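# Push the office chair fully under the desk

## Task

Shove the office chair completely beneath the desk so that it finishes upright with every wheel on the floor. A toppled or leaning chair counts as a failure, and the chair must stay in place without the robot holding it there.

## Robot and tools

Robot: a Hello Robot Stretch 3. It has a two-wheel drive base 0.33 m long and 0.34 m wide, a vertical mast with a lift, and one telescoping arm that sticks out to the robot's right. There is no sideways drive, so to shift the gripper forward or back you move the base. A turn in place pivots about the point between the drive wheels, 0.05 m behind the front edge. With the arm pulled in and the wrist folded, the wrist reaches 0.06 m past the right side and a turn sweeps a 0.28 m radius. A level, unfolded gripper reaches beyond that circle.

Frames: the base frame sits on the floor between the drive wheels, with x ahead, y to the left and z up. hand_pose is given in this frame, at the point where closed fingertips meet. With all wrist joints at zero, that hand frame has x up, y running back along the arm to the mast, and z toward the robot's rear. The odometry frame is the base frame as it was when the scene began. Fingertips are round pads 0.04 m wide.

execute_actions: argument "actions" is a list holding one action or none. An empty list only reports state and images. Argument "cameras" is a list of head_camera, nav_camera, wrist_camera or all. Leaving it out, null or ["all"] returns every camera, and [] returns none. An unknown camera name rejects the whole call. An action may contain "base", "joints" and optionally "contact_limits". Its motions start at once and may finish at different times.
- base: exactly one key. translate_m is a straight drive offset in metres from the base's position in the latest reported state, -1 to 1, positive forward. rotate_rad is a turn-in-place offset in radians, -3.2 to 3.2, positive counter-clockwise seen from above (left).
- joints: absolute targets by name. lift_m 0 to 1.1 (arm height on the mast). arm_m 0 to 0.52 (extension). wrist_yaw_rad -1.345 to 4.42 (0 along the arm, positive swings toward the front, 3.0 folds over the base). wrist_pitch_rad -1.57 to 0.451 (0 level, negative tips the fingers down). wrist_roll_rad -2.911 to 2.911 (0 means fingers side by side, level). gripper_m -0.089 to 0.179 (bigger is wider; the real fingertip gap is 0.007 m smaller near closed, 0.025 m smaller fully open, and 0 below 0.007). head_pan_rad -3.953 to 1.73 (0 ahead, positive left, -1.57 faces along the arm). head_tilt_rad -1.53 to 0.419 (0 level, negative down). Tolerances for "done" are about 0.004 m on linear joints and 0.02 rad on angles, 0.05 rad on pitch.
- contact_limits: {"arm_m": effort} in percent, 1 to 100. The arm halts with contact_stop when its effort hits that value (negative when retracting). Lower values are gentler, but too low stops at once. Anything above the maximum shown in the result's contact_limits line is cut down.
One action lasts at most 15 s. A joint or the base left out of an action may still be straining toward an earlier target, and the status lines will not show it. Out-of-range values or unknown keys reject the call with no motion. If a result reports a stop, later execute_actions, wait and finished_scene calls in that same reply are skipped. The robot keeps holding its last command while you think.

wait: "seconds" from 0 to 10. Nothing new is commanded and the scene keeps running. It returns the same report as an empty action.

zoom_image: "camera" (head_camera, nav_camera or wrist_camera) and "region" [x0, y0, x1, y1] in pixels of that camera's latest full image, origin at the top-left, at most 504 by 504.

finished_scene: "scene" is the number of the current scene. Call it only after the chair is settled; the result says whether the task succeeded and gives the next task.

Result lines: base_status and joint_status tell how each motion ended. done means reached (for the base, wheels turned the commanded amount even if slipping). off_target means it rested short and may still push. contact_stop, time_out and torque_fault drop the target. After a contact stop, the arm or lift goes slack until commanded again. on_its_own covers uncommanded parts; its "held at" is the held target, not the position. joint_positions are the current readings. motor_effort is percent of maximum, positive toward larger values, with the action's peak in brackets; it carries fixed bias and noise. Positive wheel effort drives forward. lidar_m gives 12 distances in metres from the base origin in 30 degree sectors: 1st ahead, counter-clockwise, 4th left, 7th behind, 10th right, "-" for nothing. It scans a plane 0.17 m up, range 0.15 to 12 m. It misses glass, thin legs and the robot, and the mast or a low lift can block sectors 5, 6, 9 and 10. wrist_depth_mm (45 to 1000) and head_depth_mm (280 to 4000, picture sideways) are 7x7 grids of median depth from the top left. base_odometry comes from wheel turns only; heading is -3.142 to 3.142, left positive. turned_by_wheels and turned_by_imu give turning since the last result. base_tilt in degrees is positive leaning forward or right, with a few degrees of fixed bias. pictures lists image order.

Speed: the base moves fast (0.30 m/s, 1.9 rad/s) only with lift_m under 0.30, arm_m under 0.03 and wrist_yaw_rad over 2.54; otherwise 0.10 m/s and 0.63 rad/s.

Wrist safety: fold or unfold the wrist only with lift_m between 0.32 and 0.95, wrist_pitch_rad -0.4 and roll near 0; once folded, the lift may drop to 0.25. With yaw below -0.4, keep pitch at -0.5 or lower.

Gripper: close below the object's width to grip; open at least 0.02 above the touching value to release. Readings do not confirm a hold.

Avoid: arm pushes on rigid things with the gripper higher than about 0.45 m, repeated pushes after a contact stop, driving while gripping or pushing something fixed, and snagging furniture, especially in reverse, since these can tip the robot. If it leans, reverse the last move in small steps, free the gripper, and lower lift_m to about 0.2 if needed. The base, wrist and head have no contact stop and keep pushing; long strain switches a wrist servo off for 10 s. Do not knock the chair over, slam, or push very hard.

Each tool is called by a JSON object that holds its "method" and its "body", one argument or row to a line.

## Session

{"method": "execute_actions", "body": {
  "actions": [
    {"joints":{"head_tilt_rad":-0.6,"lift_m":0.27}}
  ],
  "cameras": ["nav_camera"]
}}

{"method": "execute_actions", "body": {
  "actions": [
    {"joints":{"head_pan_rad":-2.1}}
  ],
  "cameras": ["nav_camera"]
}}

{"method": "execute_actions", "body": {
  "actions": [
    {"joints":{"head_pan_rad":-3.9}}
  ],
  "cameras": ["nav_camera"]
}}

Scene clock: 3.77 s.
base_odometry: x=+0.000 y=+0.000 heading=+0.000 (m, m, rad; odometry frame)
turned_by_wheels: +0.000 (rad since the last result)
turned_by_imu: +0.000 (rad since the last result)
base_tilt: forward=-1.0 right=-1.4 (deg)
lidar_m: 1.25 1.25 1.43 1.10 1.10 1.27 2.27 2.23 2.87 1.23 1.24 1.47
head_depth_mm: 1132 1271 1434 1659 1718 1409 1196 / 1103 1228 1394 1606 1720 1408 1199 / 1078 1197 1343 1545 1677 1409 1197 / 1057 1162 1309 1484 1657 1410 1193 / 1031 1137 1275 1450 1618 1414 1198 / 1007 1110 1236 1397 1583 1415 1193 / 987 1086 1203 1355 1551 1408 1199
base_status: not commanded
joint_positions: lift_m=+0.271 arm_m=-0.002 wrist_yaw_rad=+2.918 wrist_pitch_rad=-0.450 wrist_roll_rad=-0.018 gripper_m=+0.037 head_pan_rad=-0.016 head_tilt_rad=-0.592
joint_status: all done
motor_effort: left_wheel=+0(0) right_wheel=+0(0) lift_m=+14(35) arm_m=+0(0) wrist_yaw_rad=-1(0) wrist_pitch_rad=+4(4) wrist_roll_rad=+0(0) gripper_m=+0(0) head_pan_rad=+0(0) head_tilt_rad=-5(46) (%)
hand_pose: x=+0.0277 y=+0.0718 z=+0.2763 quat_wxyz=(+0.234, +0.696, +0.082, +0.674) (m; base frame)
wrist_depth_mm: 782 923 - - - - - / 893 - - - - - - / 917 - 880 856 843 814 772 / 713 - 699 688 660 639 628 / 576 571 582 554 556 523 523 / 479 483 - - - 460 442 / 435 - - - 401 391 387
pictures: nav_camera (sideways: a quarter turn counterclockwise sets it upright)
Images, in order (width x height): nav_camera 672x504.

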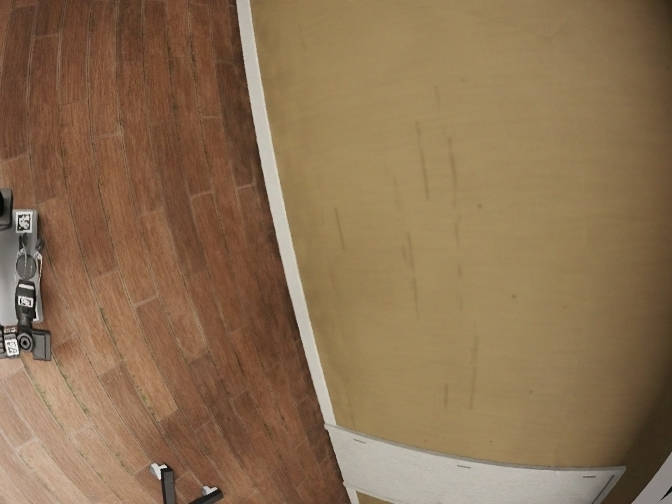

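Scene clock: 5.33 s.
base_odometry: x=+0.000 y=+0.000 heading=+0.000 (m, m, rad; odometry frame)
turned_by_wheels: +0.000 (rad since the last result)
turned_by_imu: +0.000 (rad since the last result)
base_tilt: forward=-1.1 right=-1.4 (deg)
lidar_m: 1.26 1.25 1.43 1.10 1.10 1.26 2.27 2.23 2.87 1.23 1.24 1.47
head_depth_mm: 2371 2560 2727 2200 1720 1413 1191 / 2548 2758 2895 2214 1717 1420 1199 / 2789 3047 3050 2204 1717 1414 1198 / 3047 3363 3058 2205 1721 1415 1198 / 3119 3451 3072 2212 1707 1414 1205 / 2851 3097 2904 2194 1718 1413 1206 / 2647 2917 3003 2209 1720 1403 1199
base_status: not commanded
joint_positions: lift_m=+0.271 arm_m=-0.002 wrist_yaw_rad=+2.918 wrist_pitch_rad=-0.450 wrist_roll_rad=-0.018 gripper_m=+0.037 head_pan_rad=-2.093 head_tilt_rad=-0.593
joint_status: all done
motor_effort: left_wheel=+0(0) right_wheel=+0(0) lift_m=+14(14) arm_m=+0(0) wrist_yaw_rad=+0(0) wrist_pitch_rad=+4(4) wrist_roll_rad=+0(0) gripper_m=+0(0) head_pan_rad=-3(31) head_tilt_rad=-4(5) (%)
hand_pose: x=+0.0277 y=+0.0718 z=+0.2763 quat_wxyz=(+0.234, +0.696, +0.082, +0.674) (m; base frame)
wrist_depth_mm: 794 932 - - - - - / 877 - - - - - - / 910 - 898 857 824 802 792 / 720 - 685 669 663 647 611 / 586 574 575 553 560 531 517 / 495 490 - - - 449 441 / 436 - - - 399 389 390
pictures: nav_camera (sideways: a quarter turn counterclockwise sets it upright)
Images, in order (width x height): nav_camera 672x504.

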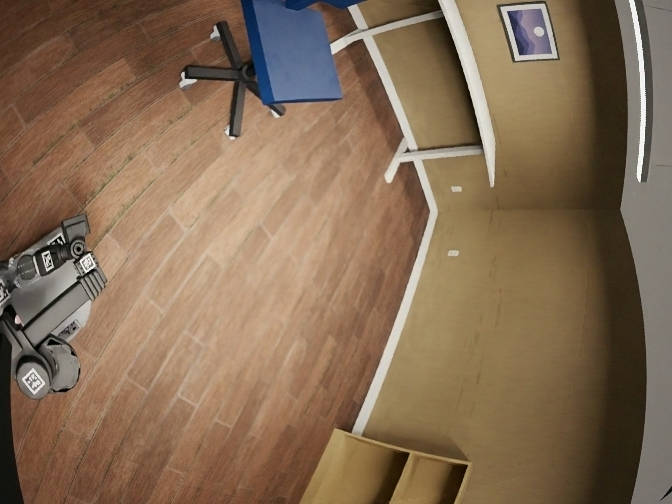

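Scene clock: 6.77 s.
base_odometry: x=+0.000 y=+0.000 heading=+0.000 (m, m, rad; odometry frame)
turned_by_wheels: +0.000 (rad since the last result)
turned_by_imu: +0.000 (rad since the last result)
base_tilt: forward=-1.0 right=-1.4 (deg)
lidar_m: 1.26 1.26 1.43 1.10 1.10 1.26 2.27 2.23 2.88 1.23 1.24 1.47
head_depth_mm: 1459 1540 - - - - - / 1530 1533 1172 1321 1508 - - / 1622 1526 1263 1423 1616 1415 1198 / 1736 1520 1366 1558 1718 1410 1196 / 1852 1530 1489 1741 1718 1418 1199 / 1996 1557 1639 1971 1721 1414 1202 / 2154 2444 2773 2218 1715 1418 1205
base_status: not commanded
joint_positions: lift_m=+0.271 arm_m=-0.002 wrist_yaw_rad=+2.918 wrist_pitch_rad=-0.450 wrist_roll_rad=-0.018 gripper_m=+0.037 head_pan_rad=-3.893 head_tilt_rad=-0.593
joint_status: all done
motor_effort: left_wheel=+0(0) right_wheel=+0(0) lift_m=+14(14) arm_m=+0(0) wrist_yaw_rad=+0(1) wrist_pitch_rad=+4(4) wrist_roll_rad=+0(0) gripper_m=+0(0) head_pan_rad=-3(30) head_tilt_rad=-4(5) (%)
hand_pose: x=+0.0277 y=+0.0718 z=+0.2763 quat_wxyz=(+0.234, +0.696, +0.082, +0.674) (m; base frame)
wrist_depth_mm: 774 909 - - - - - / 906 - - - - - - / 901 - 871 880 821 809 805 / 732 - 703 670 664 645 626 / 577 578 581 554 552 533 516 / 490 490 - - - 456 439 / 432 - - - 402 389 387
pictures: nav_camera (sideways: a quarter turn counterclockwise sets it upright)
Images, in order (width x height): nav_camera 672x504.

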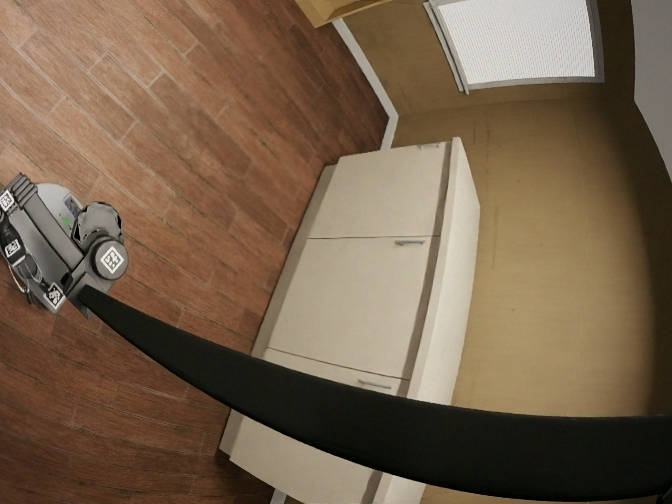

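{"method": "execute_actions", "body": {
  "actions": [
    {"base":{"rotate_rad":-1.31},"joints":{"head_pan_rad":0,"head_tilt_rad":-0.7}}
  ],
  "cameras": ["nav_camera","head_camera"]
}}

Scene clock: 9.23 s.
base_odometry: x=+0.000 y=+0.000 heading=-1.310 (m, m, rad; odometry frame)
turned_by_wheels: -1.310 (rad since the last result)
turned_by_imu: -1.312 (rad since the last result)
base_tilt: forward=-1.1 right=-1.3 (deg)
lidar_m: 1.23 1.81 1.31 1.25 1.29 1.14 1.09 1.14 1.55 2.22 2.60 2.95
head_depth_mm: 2516 2840 2505 1930 1573 1330 1151 / 2519 2872 2516 1823 1526 1324 1145 / 2455 2796 2528 1320 1530 1326 1151 / 2506 1456 1539 1365 1526 1325 1147 / 2516 1184 1358 1771 1577 1331 1147 / 2547 2796 2424 1953 1584 1339 1154 / 2585 2894 2490 1942 1579 1327 1151
base_status: done
joint_positions: lift_m=+0.271 arm_m=-0.002 wrist_yaw_rad=+2.918 wrist_pitch_rad=-0.450 wrist_roll_rad=-0.018 gripper_m=+0.037 head_pan_rad=-0.007 head_tilt_rad=-0.692
joint_status: all done
motor_effort: left_wheel=+2(10) right_wheel=-3(8) lift_m=+14(14) arm_m=+0(0) wrist_yaw_rad=+0(0) wrist_pitch_rad=+4(4) wrist_roll_rad=+1(1) gripper_m=+0(0) head_pan_rad=+3(32) head_tilt_rad=-5(20) (%)
hand_pose: x=+0.0277 y=+0.0718 z=+0.2763 quat_wxyz=(+0.234, +0.696, +0.082, +0.674) (m; base frame)
wrist_depth_mm: - - - - - - - / - - - - - - - / 915 - 900 875 830 784 783 / 733 - 686 680 656 626 630 / 575 571 582 552 549 535 514 / 487 493 - - - 448 445 / 432 - - - 398 389 392
pictures: head_camera (sideways: a quarter turn clockwise sets it upright), nav_camera (sideways: a quarter turn counterclockwise sets it upright)
Images, in order (width x height): head_camera 896x504, nav_camera 672x504.

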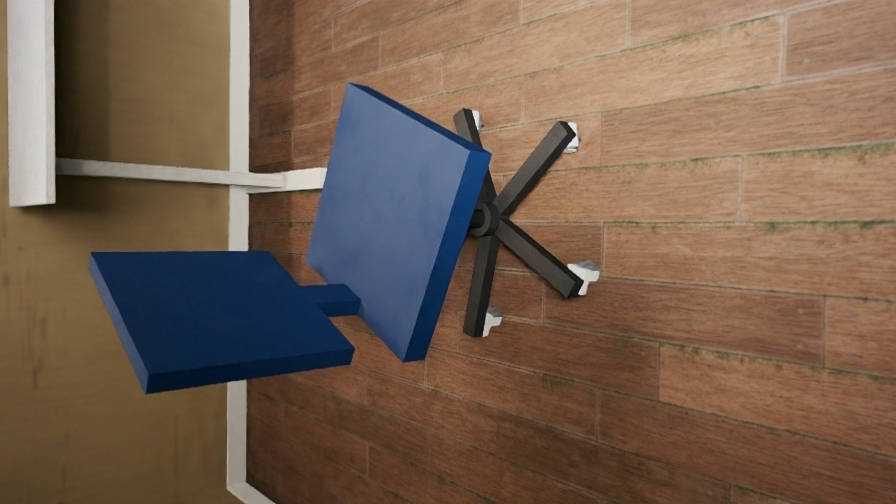

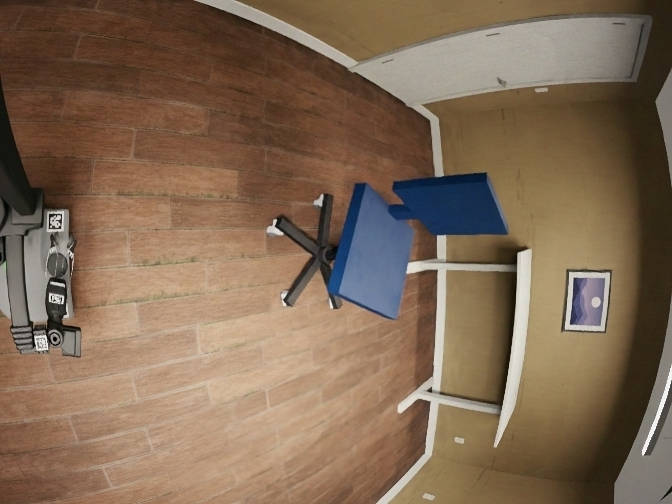

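{"method": "execute_actions", "body": {
  "actions": [
    {"base":{"rotate_rad":1.064}}
  ],
  "cameras": []
}}

{"method": "execute_actions", "body": {
  "actions": [
    {"base":{"translate_m":0.82}}
  ],
  "cameras": []
}}

{"method": "execute_actions", "body": {
  "actions": [
    {"base":{"rotate_rad":-1.064}}
  ],
  "cameras": []
}}

{"method": "execute_actions", "body": {
  "actions": [
    {"base":{"translate_m":0.35},"joints":{"head_pan_rad":-1.57,"head_tilt_rad":-0.9}}
  ],
  "cameras": []
}}

{"method": "execute_actions", "body": {
  "actions": [
    {"joints":{"lift_m":0.65,"wrist_pitch_rad":-0.4}}
  ],
  "cameras": []
}}

{"method": "execute_actions", "body": {
  "actions": [
    {"joints":{"wrist_yaw_rad":0,"wrist_pitch_rad":0,"gripper_m":0}}
  ],
  "cameras": []
}}

{"method": "execute_actions", "body": {
  "actions": [
    {"base":{"translate_m":0.42}}
  ],
  "cameras": ["nav_camera"]
}}

Scene clock: 11.50 s.
base_odometry: x=+0.000 y=+0.000 heading=-0.246 (m, m, rad; odometry frame)
turned_by_wheels: +1.064 (rad since the last result)
turned_by_imu: +1.067 (rad since the last result)
base_tilt: forward=-0.9 right=-1.4 (deg)
lidar_m: 1.30 1.25 1.30 1.13 1.11 1.14 1.58 2.22 2.61 2.95 1.23 1.79
head_depth_mm: 1378 1582 1869 1939 1570 1330 1148 / 1296 1482 1723 1920 1570 1327 1147 / 1233 1391 1612 1823 1575 1326 1148 / 1164 1316 1503 1747 1574 1328 1153 / 1114 1250 1418 1632 1565 1337 1151 / 1062 1183 1330 1531 1580 1332 1154 / 1016 1124 1262 1434 1550 1334 1155
base_status: done
joint_positions: lift_m=+0.271 arm_m=-0.002 wrist_yaw_rad=+2.918 wrist_pitch_rad=-0.450 wrist_roll_rad=-0.018 gripper_m=+0.037 head_pan_rad=-0.007 head_tilt_rad=-0.692
joint_status: not commanded
motor_effort: left_wheel=-2(8) right_wheel=+2(8) lift_m=+14(14) arm_m=+0(0) wrist_yaw_rad=-1(0) wrist_pitch_rad=+5(4) wrist_roll_rad=+0(0) gripper_m=+0(0) head_pan_rad=+2(3) head_tilt_rad=-5(5) (%)
hand_pose: x=+0.0277 y=+0.0718 z=+0.2763 quat_wxyz=(+0.234, +0.696, +0.082, +0.674) (m; base frame)
wrist_depth_mm: 766 990 - - - - 894 / 821 - - - - - 932 / 879 - 878 866 824 818 805 / 715 - 690 664 643 634 625 / 571 575 578 547 557 535 518 / 489 498 - - - 448 445 / 431 - - - 395 394 381
pictures: none
No camera images: the call's "cameras" was empty. Leave "cameras" out to get every camera's image.

Scene clock: 16.00 s.
base_odometry: x=+0.795 y=-0.200 heading=-0.246 (m, m, rad; odometry frame)
turned_by_wheels: +0.000 (rad since the last result)
turned_by_imu: +0.006 (rad since the last result)
base_tilt: forward=-1.1 right=-1.3 (deg)
lidar_m: 0.56 0.55 0.57 0.78 1.53 1.55 2.17 2.92 3.08 1.10 2.05 0.77
head_depth_mm: 571 659 776 949 1216 1323 1149 / 538 616 720 865 1085 1290 1150 / 512 581 672 795 979 1249 1143 / 486 548 628 739 889 1120 1150 / 463 518 590 686 815 1003 1132 / 443 493 556 639 752 912 1096 / 424 469 527 600 696 837 1029
base_status: done
joint_positions: lift_m=+0.271 arm_m=-0.002 wrist_yaw_rad=+2.918 wrist_pitch_rad=-0.450 wrist_roll_rad=-0.018 gripper_m=+0.037 head_pan_rad=-0.007 head_tilt_rad=-0.692
joint_status: not commanded
motor_effort: left_wheel=-2(7) right_wheel=+2(10) lift_m=+14(14) arm_m=+0(0) wrist_yaw_rad=+0(0) wrist_pitch_rad=+4(4) wrist_roll_rad=+1(1) gripper_m=+0(0) head_pan_rad=+3(2) head_tilt_rad=-5(6) (%)
hand_pose: x=+0.0277 y=+0.0718 z=+0.2763 quat_wxyz=(+0.234, +0.696, +0.082, +0.674) (m; base frame)
wrist_depth_mm: - - - 775 611 487 415 / - - - 848 633 517 438 / 924 - 878 824 691 545 457 / 707 - 683 666 657 574 473 / 579 575 585 557 552 524 491 / 480 491 - - - 459 436 / 441 - - - 401 391 383
pictures: none
No camera images: the call's "cameras" was empty. Leave "cameras" out to get every camera's image.

Scene clock: 18.03 s.
base_odometry: x=+0.795 y=-0.200 heading=-1.310 (m, m, rad; odometry frame)
turned_by_wheels: -1.064 (rad since the last result)
turned_by_imu: -1.066 (rad since the last result)
base_tilt: forward=-1.1 right=-1.3 (deg)
lidar_m: 2.13 0.79 0.57 0.55 0.56 0.77 1.52 1.55 2.13 2.92 3.33 1.10
head_depth_mm: 2179 2436 2507 1922 1561 1329 1150 / 2182 2462 2487 1926 1572 1327 1147 / 2190 2463 2528 1937 1574 1327 1148 / 2192 2485 2495 1938 1574 1323 1154 / 2202 2488 2515 1943 1570 1327 1148 / 1966 1931 1951 1826 1574 1330 1148 / 1359 1370 1371 1432 1448 1305 1149
base_status: done
joint_positions: lift_m=+0.271 arm_m=-0.002 wrist_yaw_rad=+2.918 wrist_pitch_rad=-0.450 wrist_roll_rad=-0.018 gripper_m=+0.037 head_pan_rad=-0.007 head_tilt_rad=-0.692
joint_status: not commanded
motor_effort: left_wheel=+2(10) right_wheel=-2(7) lift_m=+14(14) arm_m=+0(0) wrist_yaw_rad=+0(1) wrist_pitch_rad=+5(5) wrist_roll_rad=+0(0) gripper_m=+0(0) head_pan_rad=+2(2) head_tilt_rad=-5(5) (%)
hand_pose: x=+0.0277 y=+0.0718 z=+0.2763 quat_wxyz=(+0.234, +0.696, +0.082, +0.674) (m; base frame)
wrist_depth_mm: - 489 511 540 574 604 629 / 499 - 545 600 616 658 693 / 538 - 615 645 680 709 762 / 590 - 643 652 655 640 637 / 575 583 582 551 559 534 531 / 485 489 - - - 451 444 / 437 - - - 402 392 386
pictures: none
No camera images: the call's "cameras" was empty. Leave "cameras" out to get every camera's image.

Scene clock: 20.93 s.
base_odometry: x=+0.886 y=-0.538 heading=-1.310 (m, m, rad; odometry frame)
turned_by_wheels: +0.000 (rad since the last result)
turned_by_imu: +0.003 (rad since the last result)
base_tilt: forward=-1.1 right=-1.3 (deg)
lidar_m: 2.20 0.79 0.57 0.55 0.57 0.77 1.87 1.91 2.63 2.96 0.87 2.04
head_depth_mm: 2686 2294 1871 1588 1376 1213 1091 / 2681 2299 1884 1589 1368 1217 1125 / 2743 2305 1898 1582 1377 1225 1130 / 2753 2305 1889 1595 1383 1216 1090 / 2770 2326 1888 1542 1388 1220 1095 / 2774 2321 1909 1055 1333 1224 1100 / 2801 2334 1213 1019 982 1228 1099
base_status: done
joint_positions: lift_m=+0.271 arm_m=-0.002 wrist_yaw_rad=+2.918 wrist_pitch_rad=-0.450 wrist_roll_rad=-0.018 gripper_m=+0.037 head_pan_rad=-1.563 head_tilt_rad=-0.889
joint_status: all done
motor_effort: left_wheel=+1(10) right_wheel=-2(6) lift_m=+14(15) arm_m=+0(0) wrist_yaw_rad=+0(0) wrist_pitch_rad=+4(4) wrist_roll_rad=+0(1) gripper_m=+0(0) head_pan_rad=-3(31) head_tilt_rad=-6(31) (%)
hand_pose: x=+0.0277 y=+0.0718 z=+0.2763 quat_wxyz=(+0.234, +0.696, +0.082, +0.674) (m; base frame)
wrist_depth_mm: - 490 507 539 566 603 640 / 500 - 559 586 633 658 706 / 548 - 608 636 675 729 754 / 587 - 649 666 662 636 628 / 583 576 578 548 550 520 519 / 488 493 - - - 455 449 / 436 - - - 398 392 387
pictures: none
No camera images: the call's "cameras" was empty. Leave "cameras" out to get every camera's image.

Scene clock: 25.23 s.
base_odometry: x=+0.886 y=-0.538 heading=-1.310 (m, m, rad; odometry frame)
turned_by_wheels: +0.000 (rad since the last result)
turned_by_imu: +0.000 (rad since the last result)
base_tilt: forward=-1.1 right=-1.3 (deg)
lidar_m: 2.20 0.79 0.57 0.55 0.57 0.77 1.87 1.91 2.63 2.95 0.87 2.04
head_depth_mm: 2636 2296 1880 1593 1380 1257 - / 2665 2283 1888 1590 1379 1257 1093 / 2727 2292 1862 1597 1374 1263 - / 2751 2326 1884 1599 1386 - 1111 / 2736 2328 1883 1537 1388 1221 1093 / 2788 2317 1902 1059 1341 1227 1099 / 2755 2340 1206 1020 978 1229 1100
base_status: not commanded
joint_positions: lift_m=+0.649 arm_m=-0.002 wrist_yaw_rad=+2.918 wrist_pitch_rad=-0.419 wrist_roll_rad=-0.018 gripper_m=+0.037 head_pan_rad=-1.563 head_tilt_rad=-0.889
joint_status: all done
motor_effort: left_wheel=+1(1) right_wheel=-2(2) lift_m=+61(63) arm_m=+0(1) wrist_yaw_rad=+0(1) wrist_pitch_rad=+6(6) wrist_roll_rad=+0(0) gripper_m=+0(0) head_pan_rad=-3(3) head_tilt_rad=-5(8) (%)
hand_pose: x=+0.0286 y=+0.0758 z=+0.6617 quat_wxyz=(+0.223, +0.697, +0.071, +0.677) (m; base frame)
wrist_depth_mm: - 491 514 542 568 599 630 / 496 - 546 580 619 651 685 / 531 - 597 653 679 747 784 / 586 - 658 696 753 831 885 / 648 669 738 777 855 927 990 / 699 756 - 870 - 892 889 / 768 796 792 800 772 767 766
pictures: none
No camera images: the call's "cameras" was empty. Leave "cameras" out to get every camera's image.

Scene clock: 27.70 s.
base_odometry: x=+0.886 y=-0.538 heading=-1.310 (m, m, rad; odometry frame)
turned_by_wheels: +0.000 (rad since the last result)
turned_by_imu: +0.000 (rad since the last result)
base_tilt: forward=-1.0 right=-1.4 (deg)
lidar_m: 2.20 0.79 0.57 0.55 0.57 0.77 1.87 1.91 2.63 2.95 0.87 2.04
head_depth_mm: 2623 2276 1862 1592 1376 1253 - / 2676 2296 1897 1596 1383 1259 - / 2757 2314 1897 1633 1407 - - / 2732 2292 1888 1596 1392 1221 1108 / 2775 2307 1883 1532 1381 1226 1095 / 2786 2342 1913 1058 1340 1224 1094 / 2821 2342 1207 1021 979 1235 1099
base_status: not commanded
joint_positions: lift_m=+0.649 arm_m=-0.002 wrist_yaw_rad=+0.002 wrist_pitch_rad=-0.023 wrist_roll_rad=-0.018 gripper_m=+0.000 head_pan_rad=-1.563 head_tilt_rad=-0.889
joint_status: all done
motor_effort: left_wheel=+1(2) right_wheel=-2(2) lift_m=+60(61) arm_m=+0(1) wrist_yaw_rad=-1(1) wrist_pitch_rad=+7(7) wrist_roll_rad=+0(0) gripper_m=-2(80) head_pan_rad=-3(3) head_tilt_rad=-7(7) (%)
hand_pose: x=-0.0210 y=-0.3985 z=+0.7580 quat_wxyz=(+0.714, +0.009, -0.700, -0.008) (m; base frame)
wrist_depth_mm: - - - - - - - / - - - - - - - / - - - - - - - / - - - - - - - / - - - - - - - / 712 706 - - - - - / 541 537 643 - - - -
pictures: none
No camera images: the call's "cameras" was empty. Leave "cameras" out to get every camera's image.

Scene clock: 33.30 s.
base_odometry: x=+0.994 y=-0.944 heading=-1.310 (m, m, rad; odometry frame)
turned_by_wheels: +0.000 (rad since the last result)
turned_by_imu: +0.003 (rad since the last result)
base_tilt: forward=-1.1 right=-1.3 (deg)
lidar_m: 1.86 0.75 0.57 0.55 0.57 0.78 2.12 2.35 3.04 0.72 2.56 1.67
head_depth_mm: 2720 2290 1869 1583 1385 1258 - / 2732 2295 1890 1491 1376 1259 - / 2728 2318 523 949 921 - - / 2761 2304 532 671 934 1228 1113 / 2763 2318 576 744 1324 1199 1101 / 2788 561 629 836 1366 1223 1097 / 2781 581 693 1502 1393 1224 1100
base_status: done
joint_positions: lift_m=+0.649 arm_m=-0.002 wrist_yaw_rad=+0.001 wrist_pitch_rad=-0.023 wrist_roll_rad=-0.018 gripper_m=+0.000 head_pan_rad=-1.563 head_tilt_rad=-0.889
joint_status: not commanded
motor_effort: left_wheel=+1(7) right_wheel=-2(2) lift_m=+60(61) arm_m=-1(0) wrist_yaw_rad=+0(1) wrist_pitch_rad=+6(6) wrist_roll_rad=+0(1) gripper_m=-2(2) head_pan_rad=-3(3) head_tilt_rad=-6(6) (%)
hand_pose: x=-0.0211 y=-0.3985 z=+0.7581 quat_wxyz=(+0.714, +0.009, -0.700, -0.008) (m; base frame)
wrist_depth_mm: 282 232 195 175 - - - / 295 243 203 183 - - - / 310 255 210 188 - - - / 333 265 219 194 - - - / 356 281 230 202 - - - / 379 294 241 - - - - / - 314 259 216 523 - -
pictures: nav_camera (sideways: a quarter turn counterclockwise sets it upright)
Images, in order (width x height): nav_camera 672x504.

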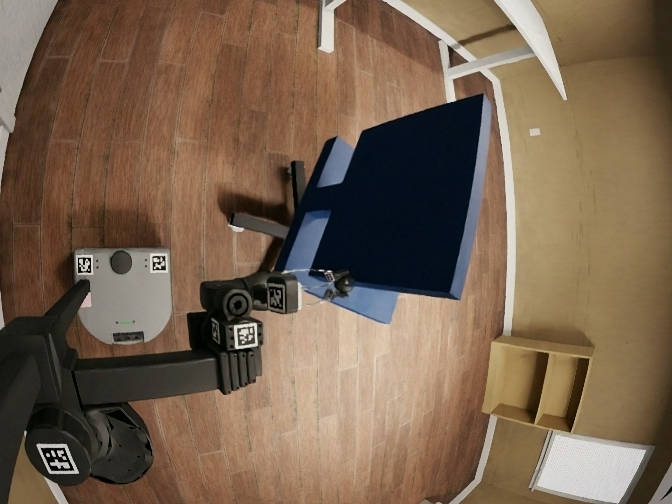

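Tip is right at the edge; shift forward 0.04 then extend.

{"method": "execute_actions", "body": {
  "actions": [
    {"base":{"translate_m":0.04}}
  ],
  "cameras": []
}}

{"method": "execute_actions", "body": {
  "actions": [
    {"joints":{"arm_m":0.2}}
  ],
  "cameras": ["nav_camera"]
}}

Scene clock: 35.40 s.
base_odometry: x=+1.004 y=-0.982 heading=-1.310 (m, m, rad; odometry frame)
turned_by_wheels: +0.000 (rad since the last result)
turned_by_imu: +0.000 (rad since the last result)
base_tilt: forward=-1.1 right=-1.4 (deg)
lidar_m: 1.82 0.76 0.57 0.55 0.57 0.78 2.12 2.39 3.06 0.71 2.53 1.64
head_depth_mm: 2704 2288 1872 1581 1370 1256 - / 2722 2281 1770 1058 1351 1259 - / 2705 2314 515 628 897 - - / 2715 2327 555 701 951 1199 1108 / 2765 2308 603 779 1339 1224 1094 / 2772 570 659 963 1388 1224 1098 / 2778 598 724 1573 1389 1223 1101
base_status: done
joint_positions: lift_m=+0.649 arm_m=-0.002 wrist_yaw_rad=+0.001 wrist_pitch_rad=-0.023 wrist_roll_rad=-0.018 gripper_m=+0.000 head_pan_rad=-1.563 head_tilt_rad=-0.889
joint_status: not commanded
motor_effort: left_wheel=+1(6) right_wheel=-2(3) lift_m=+60(61) arm_m=+0(0) wrist_yaw_rad=+0(1) wrist_pitch_rad=+6(7) wrist_roll_rad=+0(0) gripper_m=-2(2) head_pan_rad=-3(3) head_tilt_rad=-6(6) (%)
hand_pose: x=-0.0211 y=-0.3985 z=+0.7581 quat_wxyz=(+0.714, +0.009, -0.700, -0.008) (m; base frame)
wrist_depth_mm: 309 255 215 187 174 - - / 325 267 222 191 179 - - / 347 278 232 198 187 - - / 371 291 243 205 194 - - / - 311 251 222 - - - / - 322 266 - - - - / - 347 283 234 211 - -
pictures: none
No camera images: the call's "cameras" was empty. Leave "cameras" out to get every camera's image.

Scene clock: 38.37 s.
base_odometry: x=+1.004 y=-0.982 heading=-1.310 (m, m, rad; odometry frame)
turned_by_wheels: +0.000 (rad since the last result)
turned_by_imu: -0.047 (rad since the last result)
base_tilt: forward=-1.0 right=-1.3 (deg)
lidar_m: 1.83 0.80 0.58 0.55 0.57 0.74 1.81 2.35 3.35 0.84 2.53 1.64
head_depth_mm: 2697 2282 1891 1590 1374 1239 - / 2738 627 1784 1668 1330 1214 1106 / 2726 615 728 - 1323 1223 1113 / 2761 622 748 988 1360 1225 1112 / 2758 628 759 995 1381 1226 1090 / 2781 636 766 1019 1389 1226 1095 / 2776 643 779 1609 1395 1226 1102
base_status: not commanded
joint_positions: lift_m=+0.649 arm_m=+0.199 wrist_yaw_rad=-0.102 wrist_pitch_rad=-0.022 wrist_roll_rad=-0.018 gripper_m=+0.000 head_pan_rad=-1.563 head_tilt_rad=-0.890
joint_status: all done
on_its_own: wrist_yaw_rad is held at -0.071, not at your +0.000, by its stall guard, which is still easing
motor_effort: left_wheel=-6(10) right_wheel=+10(18) lift_m=+59(60) arm_m=+5(12) wrist_yaw_rad=+20(38) wrist_pitch_rad=+6(8) wrist_roll_rad=+0(0) gripper_m=-6(10) head_pan_rad=-3(3) head_tilt_rad=-7(8) (%)
hand_pose: x=-0.0474 y=-0.5987 z=+0.7583 quat_wxyz=(+0.712, -0.028, -0.700, -0.044) (m; base frame)
wrist_depth_mm: 154 156 157 158 161 - - / 159 160 162 163 165 - - / 164 165 167 168 171 - - / 168 170 172 174 177 - - / 175 175 179 178 182 - - / 179 182 183 - - - - / 186 188 189 192 196 - -
pictures: nav_camera (sideways: a quarter turn counterclockwise sets it upright)
Images, in order (width x height): nav_camera 672x504.

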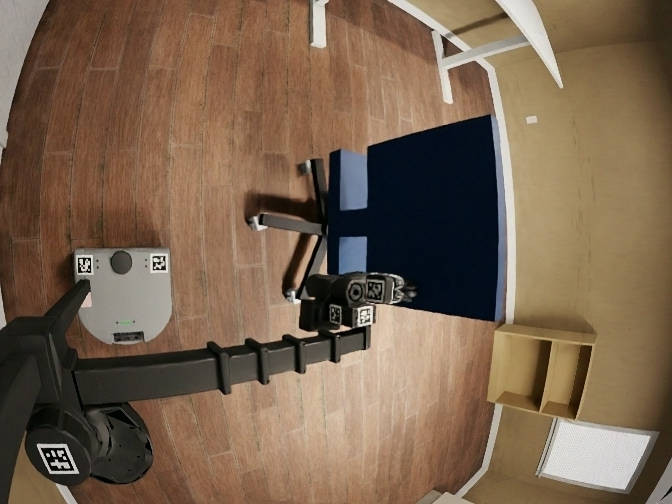

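{"method": "execute_actions", "body": {
  "actions": [
    {"joints":{"arm_m":0.51}}
  ],
  "cameras": ["nav_camera"]
}}

Scene clock: 41.90 s.
base_odometry: x=+1.004 y=-0.982 heading=-1.310 (m, m, rad; odometry frame)
turned_by_wheels: +0.000 (rad since the last result)
turned_by_imu: -0.100 (rad since the last result)
base_tilt: forward=-1.2 right=-1.3 (deg)
lidar_m: 1.84 0.90 0.60 0.55 0.55 0.69 1.38 2.30 2.86 0.85 0.86 1.65
head_depth_mm: 2730 2284 1874 1598 1404 1238 - / 2704 2358 1876 1582 1381 1219 1104 / 762 784 1135 1587 1353 1220 1117 / 2750 604 732 995 1357 1224 1109 / 2746 2311 1206 1016 1343 1227 1090 / 2750 2327 1205 1046 1397 1226 1093 / 2711 2325 1903 1090 1396 1228 1097
base_status: not commanded
joint_positions: lift_m=+0.649 arm_m=+0.510 wrist_yaw_rad=-0.218 wrist_pitch_rad=-0.019 wrist_roll_rad=-0.018 gripper_m=+0.000 head_pan_rad=-1.563 head_tilt_rad=-0.890
joint_status: all done
on_its_own: wrist_yaw_rad is held at -0.204, not at your +0.000, by its stall guard, which is not easing now
motor_effort: left_wheel=-6(20) right_wheel=+10(34) lift_m=+59(59) arm_m=+3(6) wrist_yaw_rad=+9(49) wrist_pitch_rad=+6(7) wrist_roll_rad=+0(1) gripper_m=-4(9) head_pan_rad=-3(3) head_tilt_rad=-7(6) (%)
hand_pose: x=-0.0767 y=-0.9043 z=+0.7589 quat_wxyz=(+0.709, -0.069, -0.697, -0.085) (m; base frame)
wrist_depth_mm: - 53 86 - - - - / - 53 85 - - - - / - 53 84 - - - - / - 53 84 - - - - / - 53 84 181 - - - / - 53 83 - - - - / - 52 75 - - - -
pictures: nav_camera (sideways: a quarter turn counterclockwise sets it upright)
Images, in order (width x height): nav_camera 672x504.

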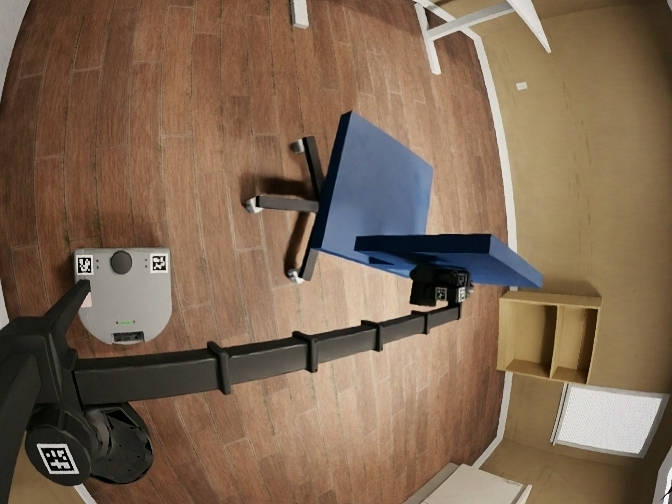

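{"method": "execute_actions", "body": {
  "actions": [
    {"base":{"translate_m":0.25},"joints":{"wrist_yaw_rad":0}}
  ],
  "cameras": ["nav_camera"]
}}

Scene clock: 45.57 s.
base_odometry: x=+1.068 y=-1.224 heading=-1.312 (m, m, rad; odometry frame)
turned_by_wheels: -0.001 (rad since the last result)
turned_by_imu: -0.288 (rad since the last result)
base_tilt: forward=-1.0 right=-1.3 (deg)
lidar_m: 1.45 1.64 0.78 0.63 0.62 0.65 0.96 2.49 2.66 3.07 0.79 2.16
head_depth_mm: 2906 2278 1866 1590 1408 1237 - / 2862 2378 1820 1592 1385 1218 1103 / 2833 2383 1742 1588 1357 1218 1117 / 2650 2169 1139 969 1366 1221 1106 / 2782 2325 1199 1017 1325 1213 1095 / 2744 2329 1208 1019 1338 1225 1100 / 2658 2330 1861 1024 1339 1228 1095
base_status: done
joint_positions: lift_m=+0.649 arm_m=+0.510 wrist_yaw_rad=-0.056 wrist_pitch_rad=-0.019 wrist_roll_rad=-0.018 gripper_m=+0.000 head_pan_rad=-1.563 head_tilt_rad=-0.890
joint_status: wrist_yaw_rad off_target (ended at -0.056, target +0.000)
on_its_own: wrist_yaw_rad is held at -0.049, not at your +0.000, by its stall guard, which is not easing now; left_wheel is at rest, and its effort (-22) is outside its rest range (-18 to +18); right_wheel is at rest, and its effort (+39) is outside its rest range (-18 to +18)
motor_effort: left_wheel=-22(31) right_wheel=+39(49) lift_m=+59(59) arm_m=+0(3) wrist_yaw_rad=+5(53) wrist_pitch_rad=+6(6) wrist_roll_rad=+0(0) gripper_m=-3(9) head_pan_rad=-3(3) head_tilt_rad=-7(7) (%)
hand_pose: x=-0.0357 y=-0.9103 z=+0.7590 quat_wxyz=(+0.713, -0.012, -0.700, -0.027) (m; base frame)
wrist_depth_mm: - 68 152 - - - - / - 68 147 - - - - / - 66 143 - - - - / - 66 140 - - - - / - 65 136 - - - - / - 64 130 - - - - / - 63 111 - - - -
pictures: nav_camera (sideways: a quarter turn counterclockwise sets it upright)
Images, in order (width x height): nav_camera 672x504.

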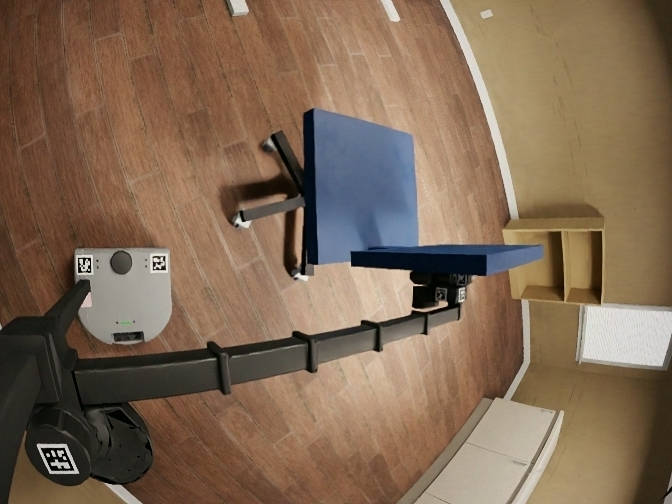

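{"method": "execute_actions", "body": {
  "actions": [
    {"base":{"translate_m":-0.1},"joints":{"arm_m":0,"wrist_yaw_rad":0,"wrist_pitch_rad":-0.4}}
  ],
  "cameras": []
}}

{"method": "execute_actions", "body": {
  "actions": [
    {"joints":{"wrist_yaw_rad":3.0}}
  ],
  "cameras": []
}}

{"method": "execute_actions", "body": {
  "actions": [
    {"joints":{"lift_m":0.27,"head_pan_rad":0}}
  ],
  "cameras": []
}}

{"method": "execute_actions", "body": {
  "actions": [
    {"base":{"translate_m":-0.5}}
  ],
  "cameras": []
}}

{"method": "execute_actions", "body": {
  "actions": [
    {"base":{"rotate_rad":-1.16}}
  ],
  "cameras": []
}}

{"method": "execute_actions", "body": {
  "actions": [
    {"base":{"translate_m":0.48}}
  ],
  "cameras": []
}}

{"method": "execute_actions", "body": {
  "actions": [
    {"base":{"rotate_rad":0.73}}
  ],
  "cameras": ["nav_camera"]
}}

Scene clock: 50.80 s.
base_odometry: x=+1.043 y=-1.127 heading=-1.312 (m, m, rad; odometry frame)
turned_by_wheels: +0.000 (rad since the last result)
turned_by_imu: +0.001 (rad since the last result)
base_tilt: forward=-1.1 right=-1.3 (deg)
lidar_m: 1.55 1.69 0.72 0.58 0.58 0.61 0.89 2.40 2.56 3.06 0.82 2.28
head_depth_mm: 2897 2275 1874 1584 1379 1259 - / 2862 2302 1880 1595 1370 1259 - / 2821 2306 1881 1598 1406 - - / 2778 2237 1839 1562 1357 1222 1112 / 766 599 740 975 1362 1221 1097 / 2733 2328 1208 1021 1315 1229 1097 / 2675 2327 1204 1024 1325 1233 1097
base_status: done
joint_positions: lift_m=+0.649 arm_m=+0.000 wrist_yaw_rad=+0.000 wrist_pitch_rad=-0.415 wrist_roll_rad=-0.018 gripper_m=+0.000 head_pan_rad=-1.563 head_tilt_rad=-0.890
joint_status: all done
motor_effort: left_wheel=+1(21) right_wheel=-1(32) lift_m=+58(59) arm_m=-2(3) wrist_yaw_rad=+0(12) wrist_pitch_rad=+4(5) wrist_roll_rad=+0(0) gripper_m=-2(2) head_pan_rad=-3(3) head_tilt_rad=-8(7) (%)
hand_pose: x=-0.0216 y=-0.3701 z=+0.6627 quat_wxyz=(+0.698, +0.147, -0.685, -0.145) (m; base frame)
wrist_depth_mm: - - 371 - - - - / - - 365 - - - - / - 763 355 - - - - / 609 576 547 - - - - / 478 465 462 - - - - / 433 438 454 - 935 897 881 / 821 784 766 783 779 773 769
pictures: none
No camera images: the call's "cameras" was empty. Leave "cameras" out to get every camera's image.

Scene clock: 53.30 s.
base_odometry: x=+1.043 y=-1.127 heading=-1.312 (m, m, rad; odometry frame)
turned_by_wheels: +0.000 (rad since the last result)
turned_by_imu: +0.000 (rad since the last result)
base_tilt: forward=-1.1 right=-1.4 (deg)
lidar_m: 1.56 1.69 0.72 0.58 0.57 0.61 0.89 2.41 2.56 3.08 0.82 2.28
head_depth_mm: 2935 2284 1870 1591 1373 1254 - / 2863 2287 1881 1597 1378 1263 1092 / 2823 2305 1871 1585 1378 1261 - / 2758 2255 1844 1565 1355 - 1109 / 768 598 739 974 1357 1226 1092 / 2756 2302 1211 1018 1316 1225 1097 / 2680 2336 1210 1019 1334 1228 1100
base_status: not commanded
joint_positions: lift_m=+0.649 arm_m=+0.000 wrist_yaw_rad=+2.998 wrist_pitch_rad=-0.415 wrist_roll_rad=-0.018 gripper_m=+0.000 head_pan_rad=-1.563 head_tilt_rad=-0.890
joint_status: all done
motor_effort: left_wheel=+1(1) right_wheel=-1(1) lift_m=+58(58) arm_m=-2(2) wrist_yaw_rad=+1(1) wrist_pitch_rad=+4(4) wrist_roll_rad=+0(0) gripper_m=-3(3) head_pan_rad=-3(2) head_tilt_rad=-8(8) (%)
hand_pose: x=+0.0109 y=+0.0773 z=+0.6627 quat_wxyz=(+0.194, +0.694, +0.098, +0.686) (m; base frame)
wrist_depth_mm: 428 - 547 620 739 876 - / 446 483 610 669 791 - - / 480 526 643 726 882 - - / 514 570 693 800 - - - / 547 621 785 833 - - - / 588 666 774 - 923 905 879 / 644 733 813 810 792 804 769
pictures: none
No camera images: the call's "cameras" was empty. Leave "cameras" out to get every camera's image.

Scene clock: 57.60 s.
base_odometry: x=+1.043 y=-1.127 heading=-1.312 (m, m, rad; odometry frame)
turned_by_wheels: +0.000 (rad since the last result)
turned_by_imu: +0.000 (rad since the last result)
base_tilt: forward=-1.1 right=-1.4 (deg)
lidar_m: 1.55 1.69 0.72 0.58 0.57 0.61 0.89 2.41 2.56 3.05 0.82 2.27
head_depth_mm: 1887 2159 1870 1578 1379 1212 1089 / 1438 2002 1811 1589 1378 1214 1093 / 1728 2021 1880 1588 1384 1214 1091 / 1657 1940 1881 1598 1386 1221 1092 / 1589 1830 1886 1600 1381 1215 1092 / 1527 1760 1891 1607 1384 1223 1097 / 1469 1682 1846 1610 1388 1228 1100
base_status: not commanded
joint_positions: lift_m=+0.271 arm_m=+0.000 wrist_yaw_rad=+2.998 wrist_pitch_rad=-0.415 wrist_roll_rad=-0.018 gripper_m=+0.000 head_pan_rad=-0.007 head_tilt_rad=-0.890
joint_status: all done
motor_effort: left_wheel=+1(1) right_wheel=-1(1) lift_m=+14(54) arm_m=-2(2) wrist_yaw_rad=+1(2) wrist_pitch_rad=+4(5) wrist_roll_rad=+0(1) gripper_m=-3(2) head_pan_rad=+3(30) head_tilt_rad=-6(8) (%)
hand_pose: x=+0.0108 y=+0.0772 z=+0.2841 quat_wxyz=(+0.194, +0.694, +0.098, +0.686) (m; base frame)
wrist_depth_mm: 435 - 552 609 735 870 - / 446 496 602 669 793 - - / 479 523 654 717 853 865 849 / 510 565 675 706 694 683 667 / 532 573 584 597 594 545 540 / 508 498 - - 477 465 459 / 447 - - - 414 406 396
pictures: none
No camera images: the call's "cameras" was empty. Leave "cameras" out to get every camera's image.

Scene clock: 60.83 s.
base_odometry: x=+0.914 y=-0.644 heading=-1.312 (m, m, rad; odometry frame)
turned_by_wheels: +0.000 (rad since the last result)
turned_by_imu: -0.003 (rad since the last result)
base_tilt: forward=-1.1 right=-1.3 (deg)
lidar_m: 2.04 1.02 0.47 0.37 0.36 0.38 0.56 1.99 2.07 3.16 3.19 1.12
head_depth_mm: 2408 2277 1866 1582 1348 1217 1084 / 2205 2220 1888 1588 1372 1218 1090 / 2168 2234 1883 1594 1372 1221 1090 / 2080 2288 1896 1598 1388 1219 1094 / 2015 2219 1879 1595 1380 1223 1096 / 1912 2152 1884 1613 1392 1218 1101 / 1851 2129 1903 1608 1385 1227 1099
base_status: done
joint_positions: lift_m=+0.271 arm_m=+0.000 wrist_yaw_rad=+2.999 wrist_pitch_rad=-0.415 wrist_roll_rad=-0.018 gripper_m=+0.000 head_pan_rad=-0.007 head_tilt_rad=-0.890
joint_status: not commanded
motor_effort: left_wheel=+1(7) right_wheel=-1(8) lift_m=+14(14) arm_m=-2(2) wrist_yaw_rad=+1(1) wrist_pitch_rad=+5(4) wrist_roll_rad=+1(1) gripper_m=-3(3) head_pan_rad=+3(2) head_tilt_rad=-7(7) (%)
hand_pose: x=+0.0106 y=+0.0772 z=+0.2840 quat_wxyz=(+0.194, +0.694, +0.098, +0.686) (m; base frame)
wrist_depth_mm: 285 - 360 404 485 591 745 / 299 319 393 447 539 676 876 / 312 340 421 487 602 756 858 / 332 369 457 526 635 676 651 / 355 402 495 525 578 551 534 / 375 416 - - 482 469 462 / 389 - - - 404 409 404
pictures: none
No camera images: the call's "cameras" was empty. Leave "cameras" out to get every camera's image.

Scene clock: 62.93 s.
base_odometry: x=+0.914 y=-0.644 heading=-2.471 (m, m, rad; odometry frame)
turned_by_wheels: -1.160 (rad since the last result)
turned_by_imu: -1.162 (rad since the last result)
base_tilt: forward=-0.9 right=-1.4 (deg)
lidar_m: 3.18 1.12 2.04 1.48 0.52 0.37 0.36 0.37 0.50 1.27 1.99 2.71
head_depth_mm: 2785 2269 1880 1587 1373 1205 1087 / 2804 2286 1862 1588 1373 1217 1089 / 2867 2305 1884 1595 1377 1222 1088 / 2840 2303 1874 1596 1384 1218 1094 / 1002 1112 1313 1573 1389 1221 1090 / 840 928 1115 1495 1380 1229 1099 / 763 809 1121 1517 1367 1226 1100
base_status: done
joint_positions: lift_m=+0.271 arm_m=+0.000 wrist_yaw_rad=+2.999 wrist_pitch_rad=-0.415 wrist_roll_rad=-0.018 gripper_m=+0.000 head_pan_rad=-0.007 head_tilt_rad=-0.890
joint_status: not commanded
motor_effort: left_wheel=+2(9) right_wheel=-2(7) lift_m=+15(14) arm_m=-2(2) wrist_yaw_rad=+1(0) wrist_pitch_rad=+4(4) wrist_roll_rad=+0(0) gripper_m=-3(2) head_pan_rad=+2(2) head_tilt_rad=-6(6) (%)
hand_pose: x=+0.0106 y=+0.0772 z=+0.2840 quat_wxyz=(+0.194, +0.694, +0.098, +0.686) (m; base frame)
wrist_depth_mm: 503 - - - - - - / 495 633 - - - - - / 485 630 939 932 876 872 856 / 469 636 726 704 693 693 653 / 450 572 588 601 575 549 552 / 426 498 - - 476 464 459 / 406 - - - 410 406 394
pictures: none
No camera images: the call's "cameras" was empty. Leave "cameras" out to get every camera's image.

Scene clock: 66.27 s.
base_odometry: x=+0.538 y=-0.942 heading=-2.471 (m, m, rad; odometry frame)
turned_by_wheels: +0.000 (rad since the last result)
turned_by_imu: +0.003 (rad since the last result)
base_tilt: forward=-1.1 right=-1.3 (deg)
lidar_m: 2.70 0.71 1.85 2.20 1.17 0.87 0.84 0.86 1.16 1.92 1.99 2.96
head_depth_mm: 2451 2285 1861 1586 1376 1215 1090 / 2534 2291 1885 1590 1373 1211 1087 / 2577 2305 1876 1602 1386 1220 1087 / 2612 2302 1888 1600 1379 1219 1092 / 2600 2302 1848 1503 1382 1210 1098 / 2569 631 708 802 954 1203 1103 / 2616 567 595 661 763 1171 1101
base_status: done
joint_positions: lift_m=+0.271 arm_m=+0.000 wrist_yaw_rad=+2.999 wrist_pitch_rad=-0.415 wrist_roll_rad=-0.018 gripper_m=+0.000 head_pan_rad=-0.007 head_tilt_rad=-0.890
joint_status: not commanded
motor_effort: left_wheel=+2(10) right_wheel=-2(4) lift_m=+14(14) arm_m=-2(2) wrist_yaw_rad=+1(1) wrist_pitch_rad=+5(4) wrist_roll_rad=+0(0) gripper_m=-2(3) head_pan_rad=+2(2) head_tilt_rad=-5(6) (%)
hand_pose: x=+0.0106 y=+0.0772 z=+0.2840 quat_wxyz=(+0.194, +0.694, +0.098, +0.686) (m; base frame)
wrist_depth_mm: - - - - - - - / - - - - - - - / 964 - 919 904 906 718 593 / 756 748 732 706 654 680 572 / 606 605 590 605 578 560 525 / 508 500 - - 479 465 448 / 445 - - - 410 406 398
pictures: none
No camera images: the call's "cameras" was empty. Leave "cameras" out to get every camera's image.

Scene clock: 68.00 s.
base_odometry: x=+0.538 y=-0.942 heading=-1.741 (m, m, rad; odometry frame)
turned_by_wheels: +0.730 (rad since the last result)
turned_by_imu: +0.732 (rad since the last result)
base_tilt: forward=-1.1 right=-1.3 (deg)
lidar_m: 0.71 1.85 1.96 1.02 0.84 0.83 0.93 1.47 1.93 2.15 2.69 2.94
head_depth_mm: 2680 548 617 820 1352 1215 1089 / 2820 2284 573 746 1327 1213 1091 / 2909 2297 534 683 1194 1181 1096 / 2685 2300 501 629 895 1221 1092 / 2553 2309 1142 1034 1333 1222 1094 / 2336 2306 1900 1599 1390 1230 1097 / 2147 2243 1849 1608 1403 1226 1097
base_status: done
joint_positions: lift_m=+0.271 arm_m=+0.000 wrist_yaw_rad=+2.999 wrist_pitch_rad=-0.415 wrist_roll_rad=-0.018 gripper_m=+0.000 head_pan_rad=-0.007 head_tilt_rad=-0.890
joint_status: not commanded
motor_effort: left_wheel=-2(9) right_wheel=+2(8) lift_m=+14(14) arm_m=-2(2) wrist_yaw_rad=+1(0) wrist_pitch_rad=+4(4) wrist_roll_rad=+1(0) gripper_m=-2(3) head_pan_rad=+2(3) head_tilt_rad=-7(7) (%)
hand_pose: x=+0.0106 y=+0.0772 z=+0.2840 quat_wxyz=(+0.194, +0.694, +0.098, +0.686) (m; base frame)
wrist_depth_mm: 627 - - - - - - / 670 729 - - - - - / 683 784 950 956 896 878 850 / 688 743 723 704 712 681 674 / 611 596 592 600 583 554 540 / 509 500 - - 483 472 464 / 445 - - - 410 405 402
pictures: nav_camera (sideways: a quarter turn counterclockwise sets it upright)
Images, in order (width x height): nav_camera 672x504.

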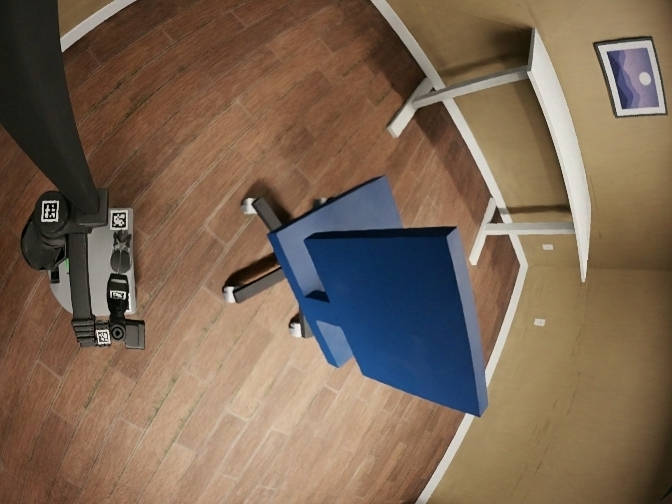

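{"method": "execute_actions", "body": {
  "actions": [
    {"base":{"translate_m":0.28}}
  ],
  "cameras": []
}}

{"method": "execute_actions", "body": {
  "actions": [
    {"joints":{"lift_m":0.31}}
  ],
  "cameras": []
}}

{"method": "execute_actions", "body": {
  "actions": [
    {"base":{"translate_m":0.6},"joints":{"head_tilt_rad":-1.1}}
  ],
  "cameras": ["nav_camera"]
}}

Scene clock: 70.73 s.
base_odometry: x=+0.491 y=-1.218 heading=-1.742 (m, m, rad; odometry frame)
turned_by_wheels: +0.000 (rad since the last result)
turned_by_imu: +0.002 (rad since the last result)
base_tilt: forward=-1.0 right=-1.3 (deg)
lidar_m: 0.43 1.62 2.02 1.26 1.06 1.05 1.16 1.85 2.11 2.36 2.52 2.72
head_depth_mm: 2591 2285 1861 1590 373 785 1088 / 2699 2288 1875 1035 343 571 1091 / 2751 2295 1880 1009 330 464 1041 / 2506 2229 1885 1017 325 390 1052 / 2312 2327 1898 1599 878 355 1061 / 2133 2260 1895 1600 1317 1222 1096 / 1959 2156 1904 1601 1390 1222 1101
base_status: done
joint_positions: lift_m=+0.271 arm_m=+0.000 wrist_yaw_rad=+2.999 wrist_pitch_rad=-0.415 wrist_roll_rad=-0.018 gripper_m=+0.000 head_pan_rad=-0.007 head_tilt_rad=-0.890
joint_status: not commanded
motor_effort: left_wheel=-2(8) right_wheel=+2(9) lift_m=+14(14) arm_m=-2(2) wrist_yaw_rad=+0(1) wrist_pitch_rad=+4(4) wrist_roll_rad=+1(0) gripper_m=-3(3) head_pan_rad=+2(2) head_tilt_rad=-7(7) (%)
hand_pose: x=+0.0106 y=+0.0772 z=+0.2840 quat_wxyz=(+0.194, +0.694, +0.098, +0.686) (m; base frame)
wrist_depth_mm: 767 - - - - - - / 800 911 - - - - - / 837 934 956 911 887 869 841 / 756 739 729 717 677 679 656 / 605 598 580 599 574 556 550 / 503 511 - - 482 389 345 / 444 - - - 411 399 388
pictures: none
No camera images: the call's "cameras" was empty. Leave "cameras" out to get every camera's image.

Scene clock: 71.90 s.
base_odometry: x=+0.491 y=-1.218 heading=-1.742 (m, m, rad; odometry frame)
turned_by_wheels: +0.000 (rad since the last result)
turned_by_imu: +0.000 (rad since the last result)
base_tilt: forward=-1.0 right=-1.3 (deg)
lidar_m: 0.43 1.61 2.01 1.25 1.05 1.05 1.16 1.85 2.11 2.36 2.53 2.72
head_depth_mm: 2578 2277 1871 1581 373 781 1090 / 2714 2300 1870 1031 343 570 1088 / 2756 2298 1880 1010 330 464 1048 / 2488 2244 1891 1014 325 390 1044 / 2329 2293 1886 1601 876 355 1061 / 2139 2251 1899 1598 1311 1226 1094 / 1962 2153 1910 1605 1390 1226 1098
base_status: not commanded
joint_positions: lift_m=+0.309 arm_m=+0.000 wrist_yaw_rad=+2.999 wrist_pitch_rad=-0.415 wrist_roll_rad=-0.018 gripper_m=+0.000 head_pan_rad=-0.007 head_tilt_rad=-0.890
joint_status: all done
motor_effort: left_wheel=-2(2) right_wheel=+2(2) lift_m=+60(63) arm_m=-2(2) wrist_yaw_rad=+1(0) wrist_pitch_rad=+4(4) wrist_roll_rad=+0(1) gripper_m=-3(3) head_pan_rad=+2(2) head_tilt_rad=-6(5) (%)
hand_pose: x=+0.0106 y=+0.0772 z=+0.3225 quat_wxyz=(+0.194, +0.694, +0.098, +0.686) (m; base frame)
wrist_depth_mm: 787 - - - - - - / 825 955 - - - - - / 859 986 - - - 950 931 / 797 804 800 776 771 735 724 / 684 659 633 663 633 590 585 / 560 547 540 - 521 419 504 / 471 491 - - 447 422 348
pictures: none
No camera images: the call's "cameras" was empty. Leave "cameras" out to get every camera's image.

Scene clock: 79.00 s.
base_odometry: x=+0.389 y=-1.809 heading=-1.742 (m, m, rad; odometry frame)
turned_by_wheels: +0.000 (rad since the last result)
turned_by_imu: -0.139 (rad since the last result)
base_tilt: forward=-1.1 right=-1.3 (deg)
lidar_m: 0.34 0.35 1.25 1.78 1.53 1.52 1.60 2.26 2.44 2.57 2.21 2.24
head_depth_mm: 1963 1726 1536 329 1234 1158 1073 / 1970 1737 1539 321 491 1161 - / 1987 1733 1543 881 305 1078 - / 2002 1754 1547 886 297 580 - / 2008 1745 1553 891 294 366 - / 1841 1754 1572 892 812 293 1085 / 1903 1759 1572 892 1238 1207 1081
base_status: done
joint_positions: lift_m=+0.309 arm_m=+0.000 wrist_yaw_rad=+2.999 wrist_pitch_rad=-0.415 wrist_roll_rad=-0.018 gripper_m=+0.000 head_pan_rad=-0.007 head_tilt_rad=-1.088
joint_status: all done
motor_effort: left_wheel=+4(8) right_wheel=+16(55) lift_m=+59(60) arm_m=-2(2) wrist_yaw_rad=+0(1) wrist_pitch_rad=+4(5) wrist_roll_rad=+0(0) gripper_m=-3(3) head_pan_rad=+2(2) head_tilt_rad=-7(31) (%)
hand_pose: x=+0.0106 y=+0.0772 z=+0.3225 quat_wxyz=(+0.194, +0.694, +0.098, +0.686) (m; base frame)
wrist_depth_mm: - - - - 116 96 82 / - - - - - - 87 / - - - - 945 964 905 / 841 825 821 771 763 738 735 / 649 661 650 656 625 589 490 / 549 544 536 - 406 400 441 / 474 480 - - 451 418 340
pictures: nav_camera (sideways: a quarter turn counterclockwise sets it upright)
Images, in order (width x height): nav_camera 672x504.

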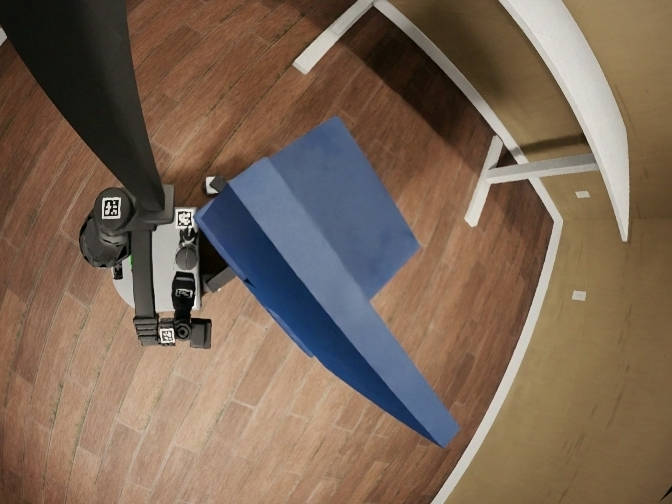

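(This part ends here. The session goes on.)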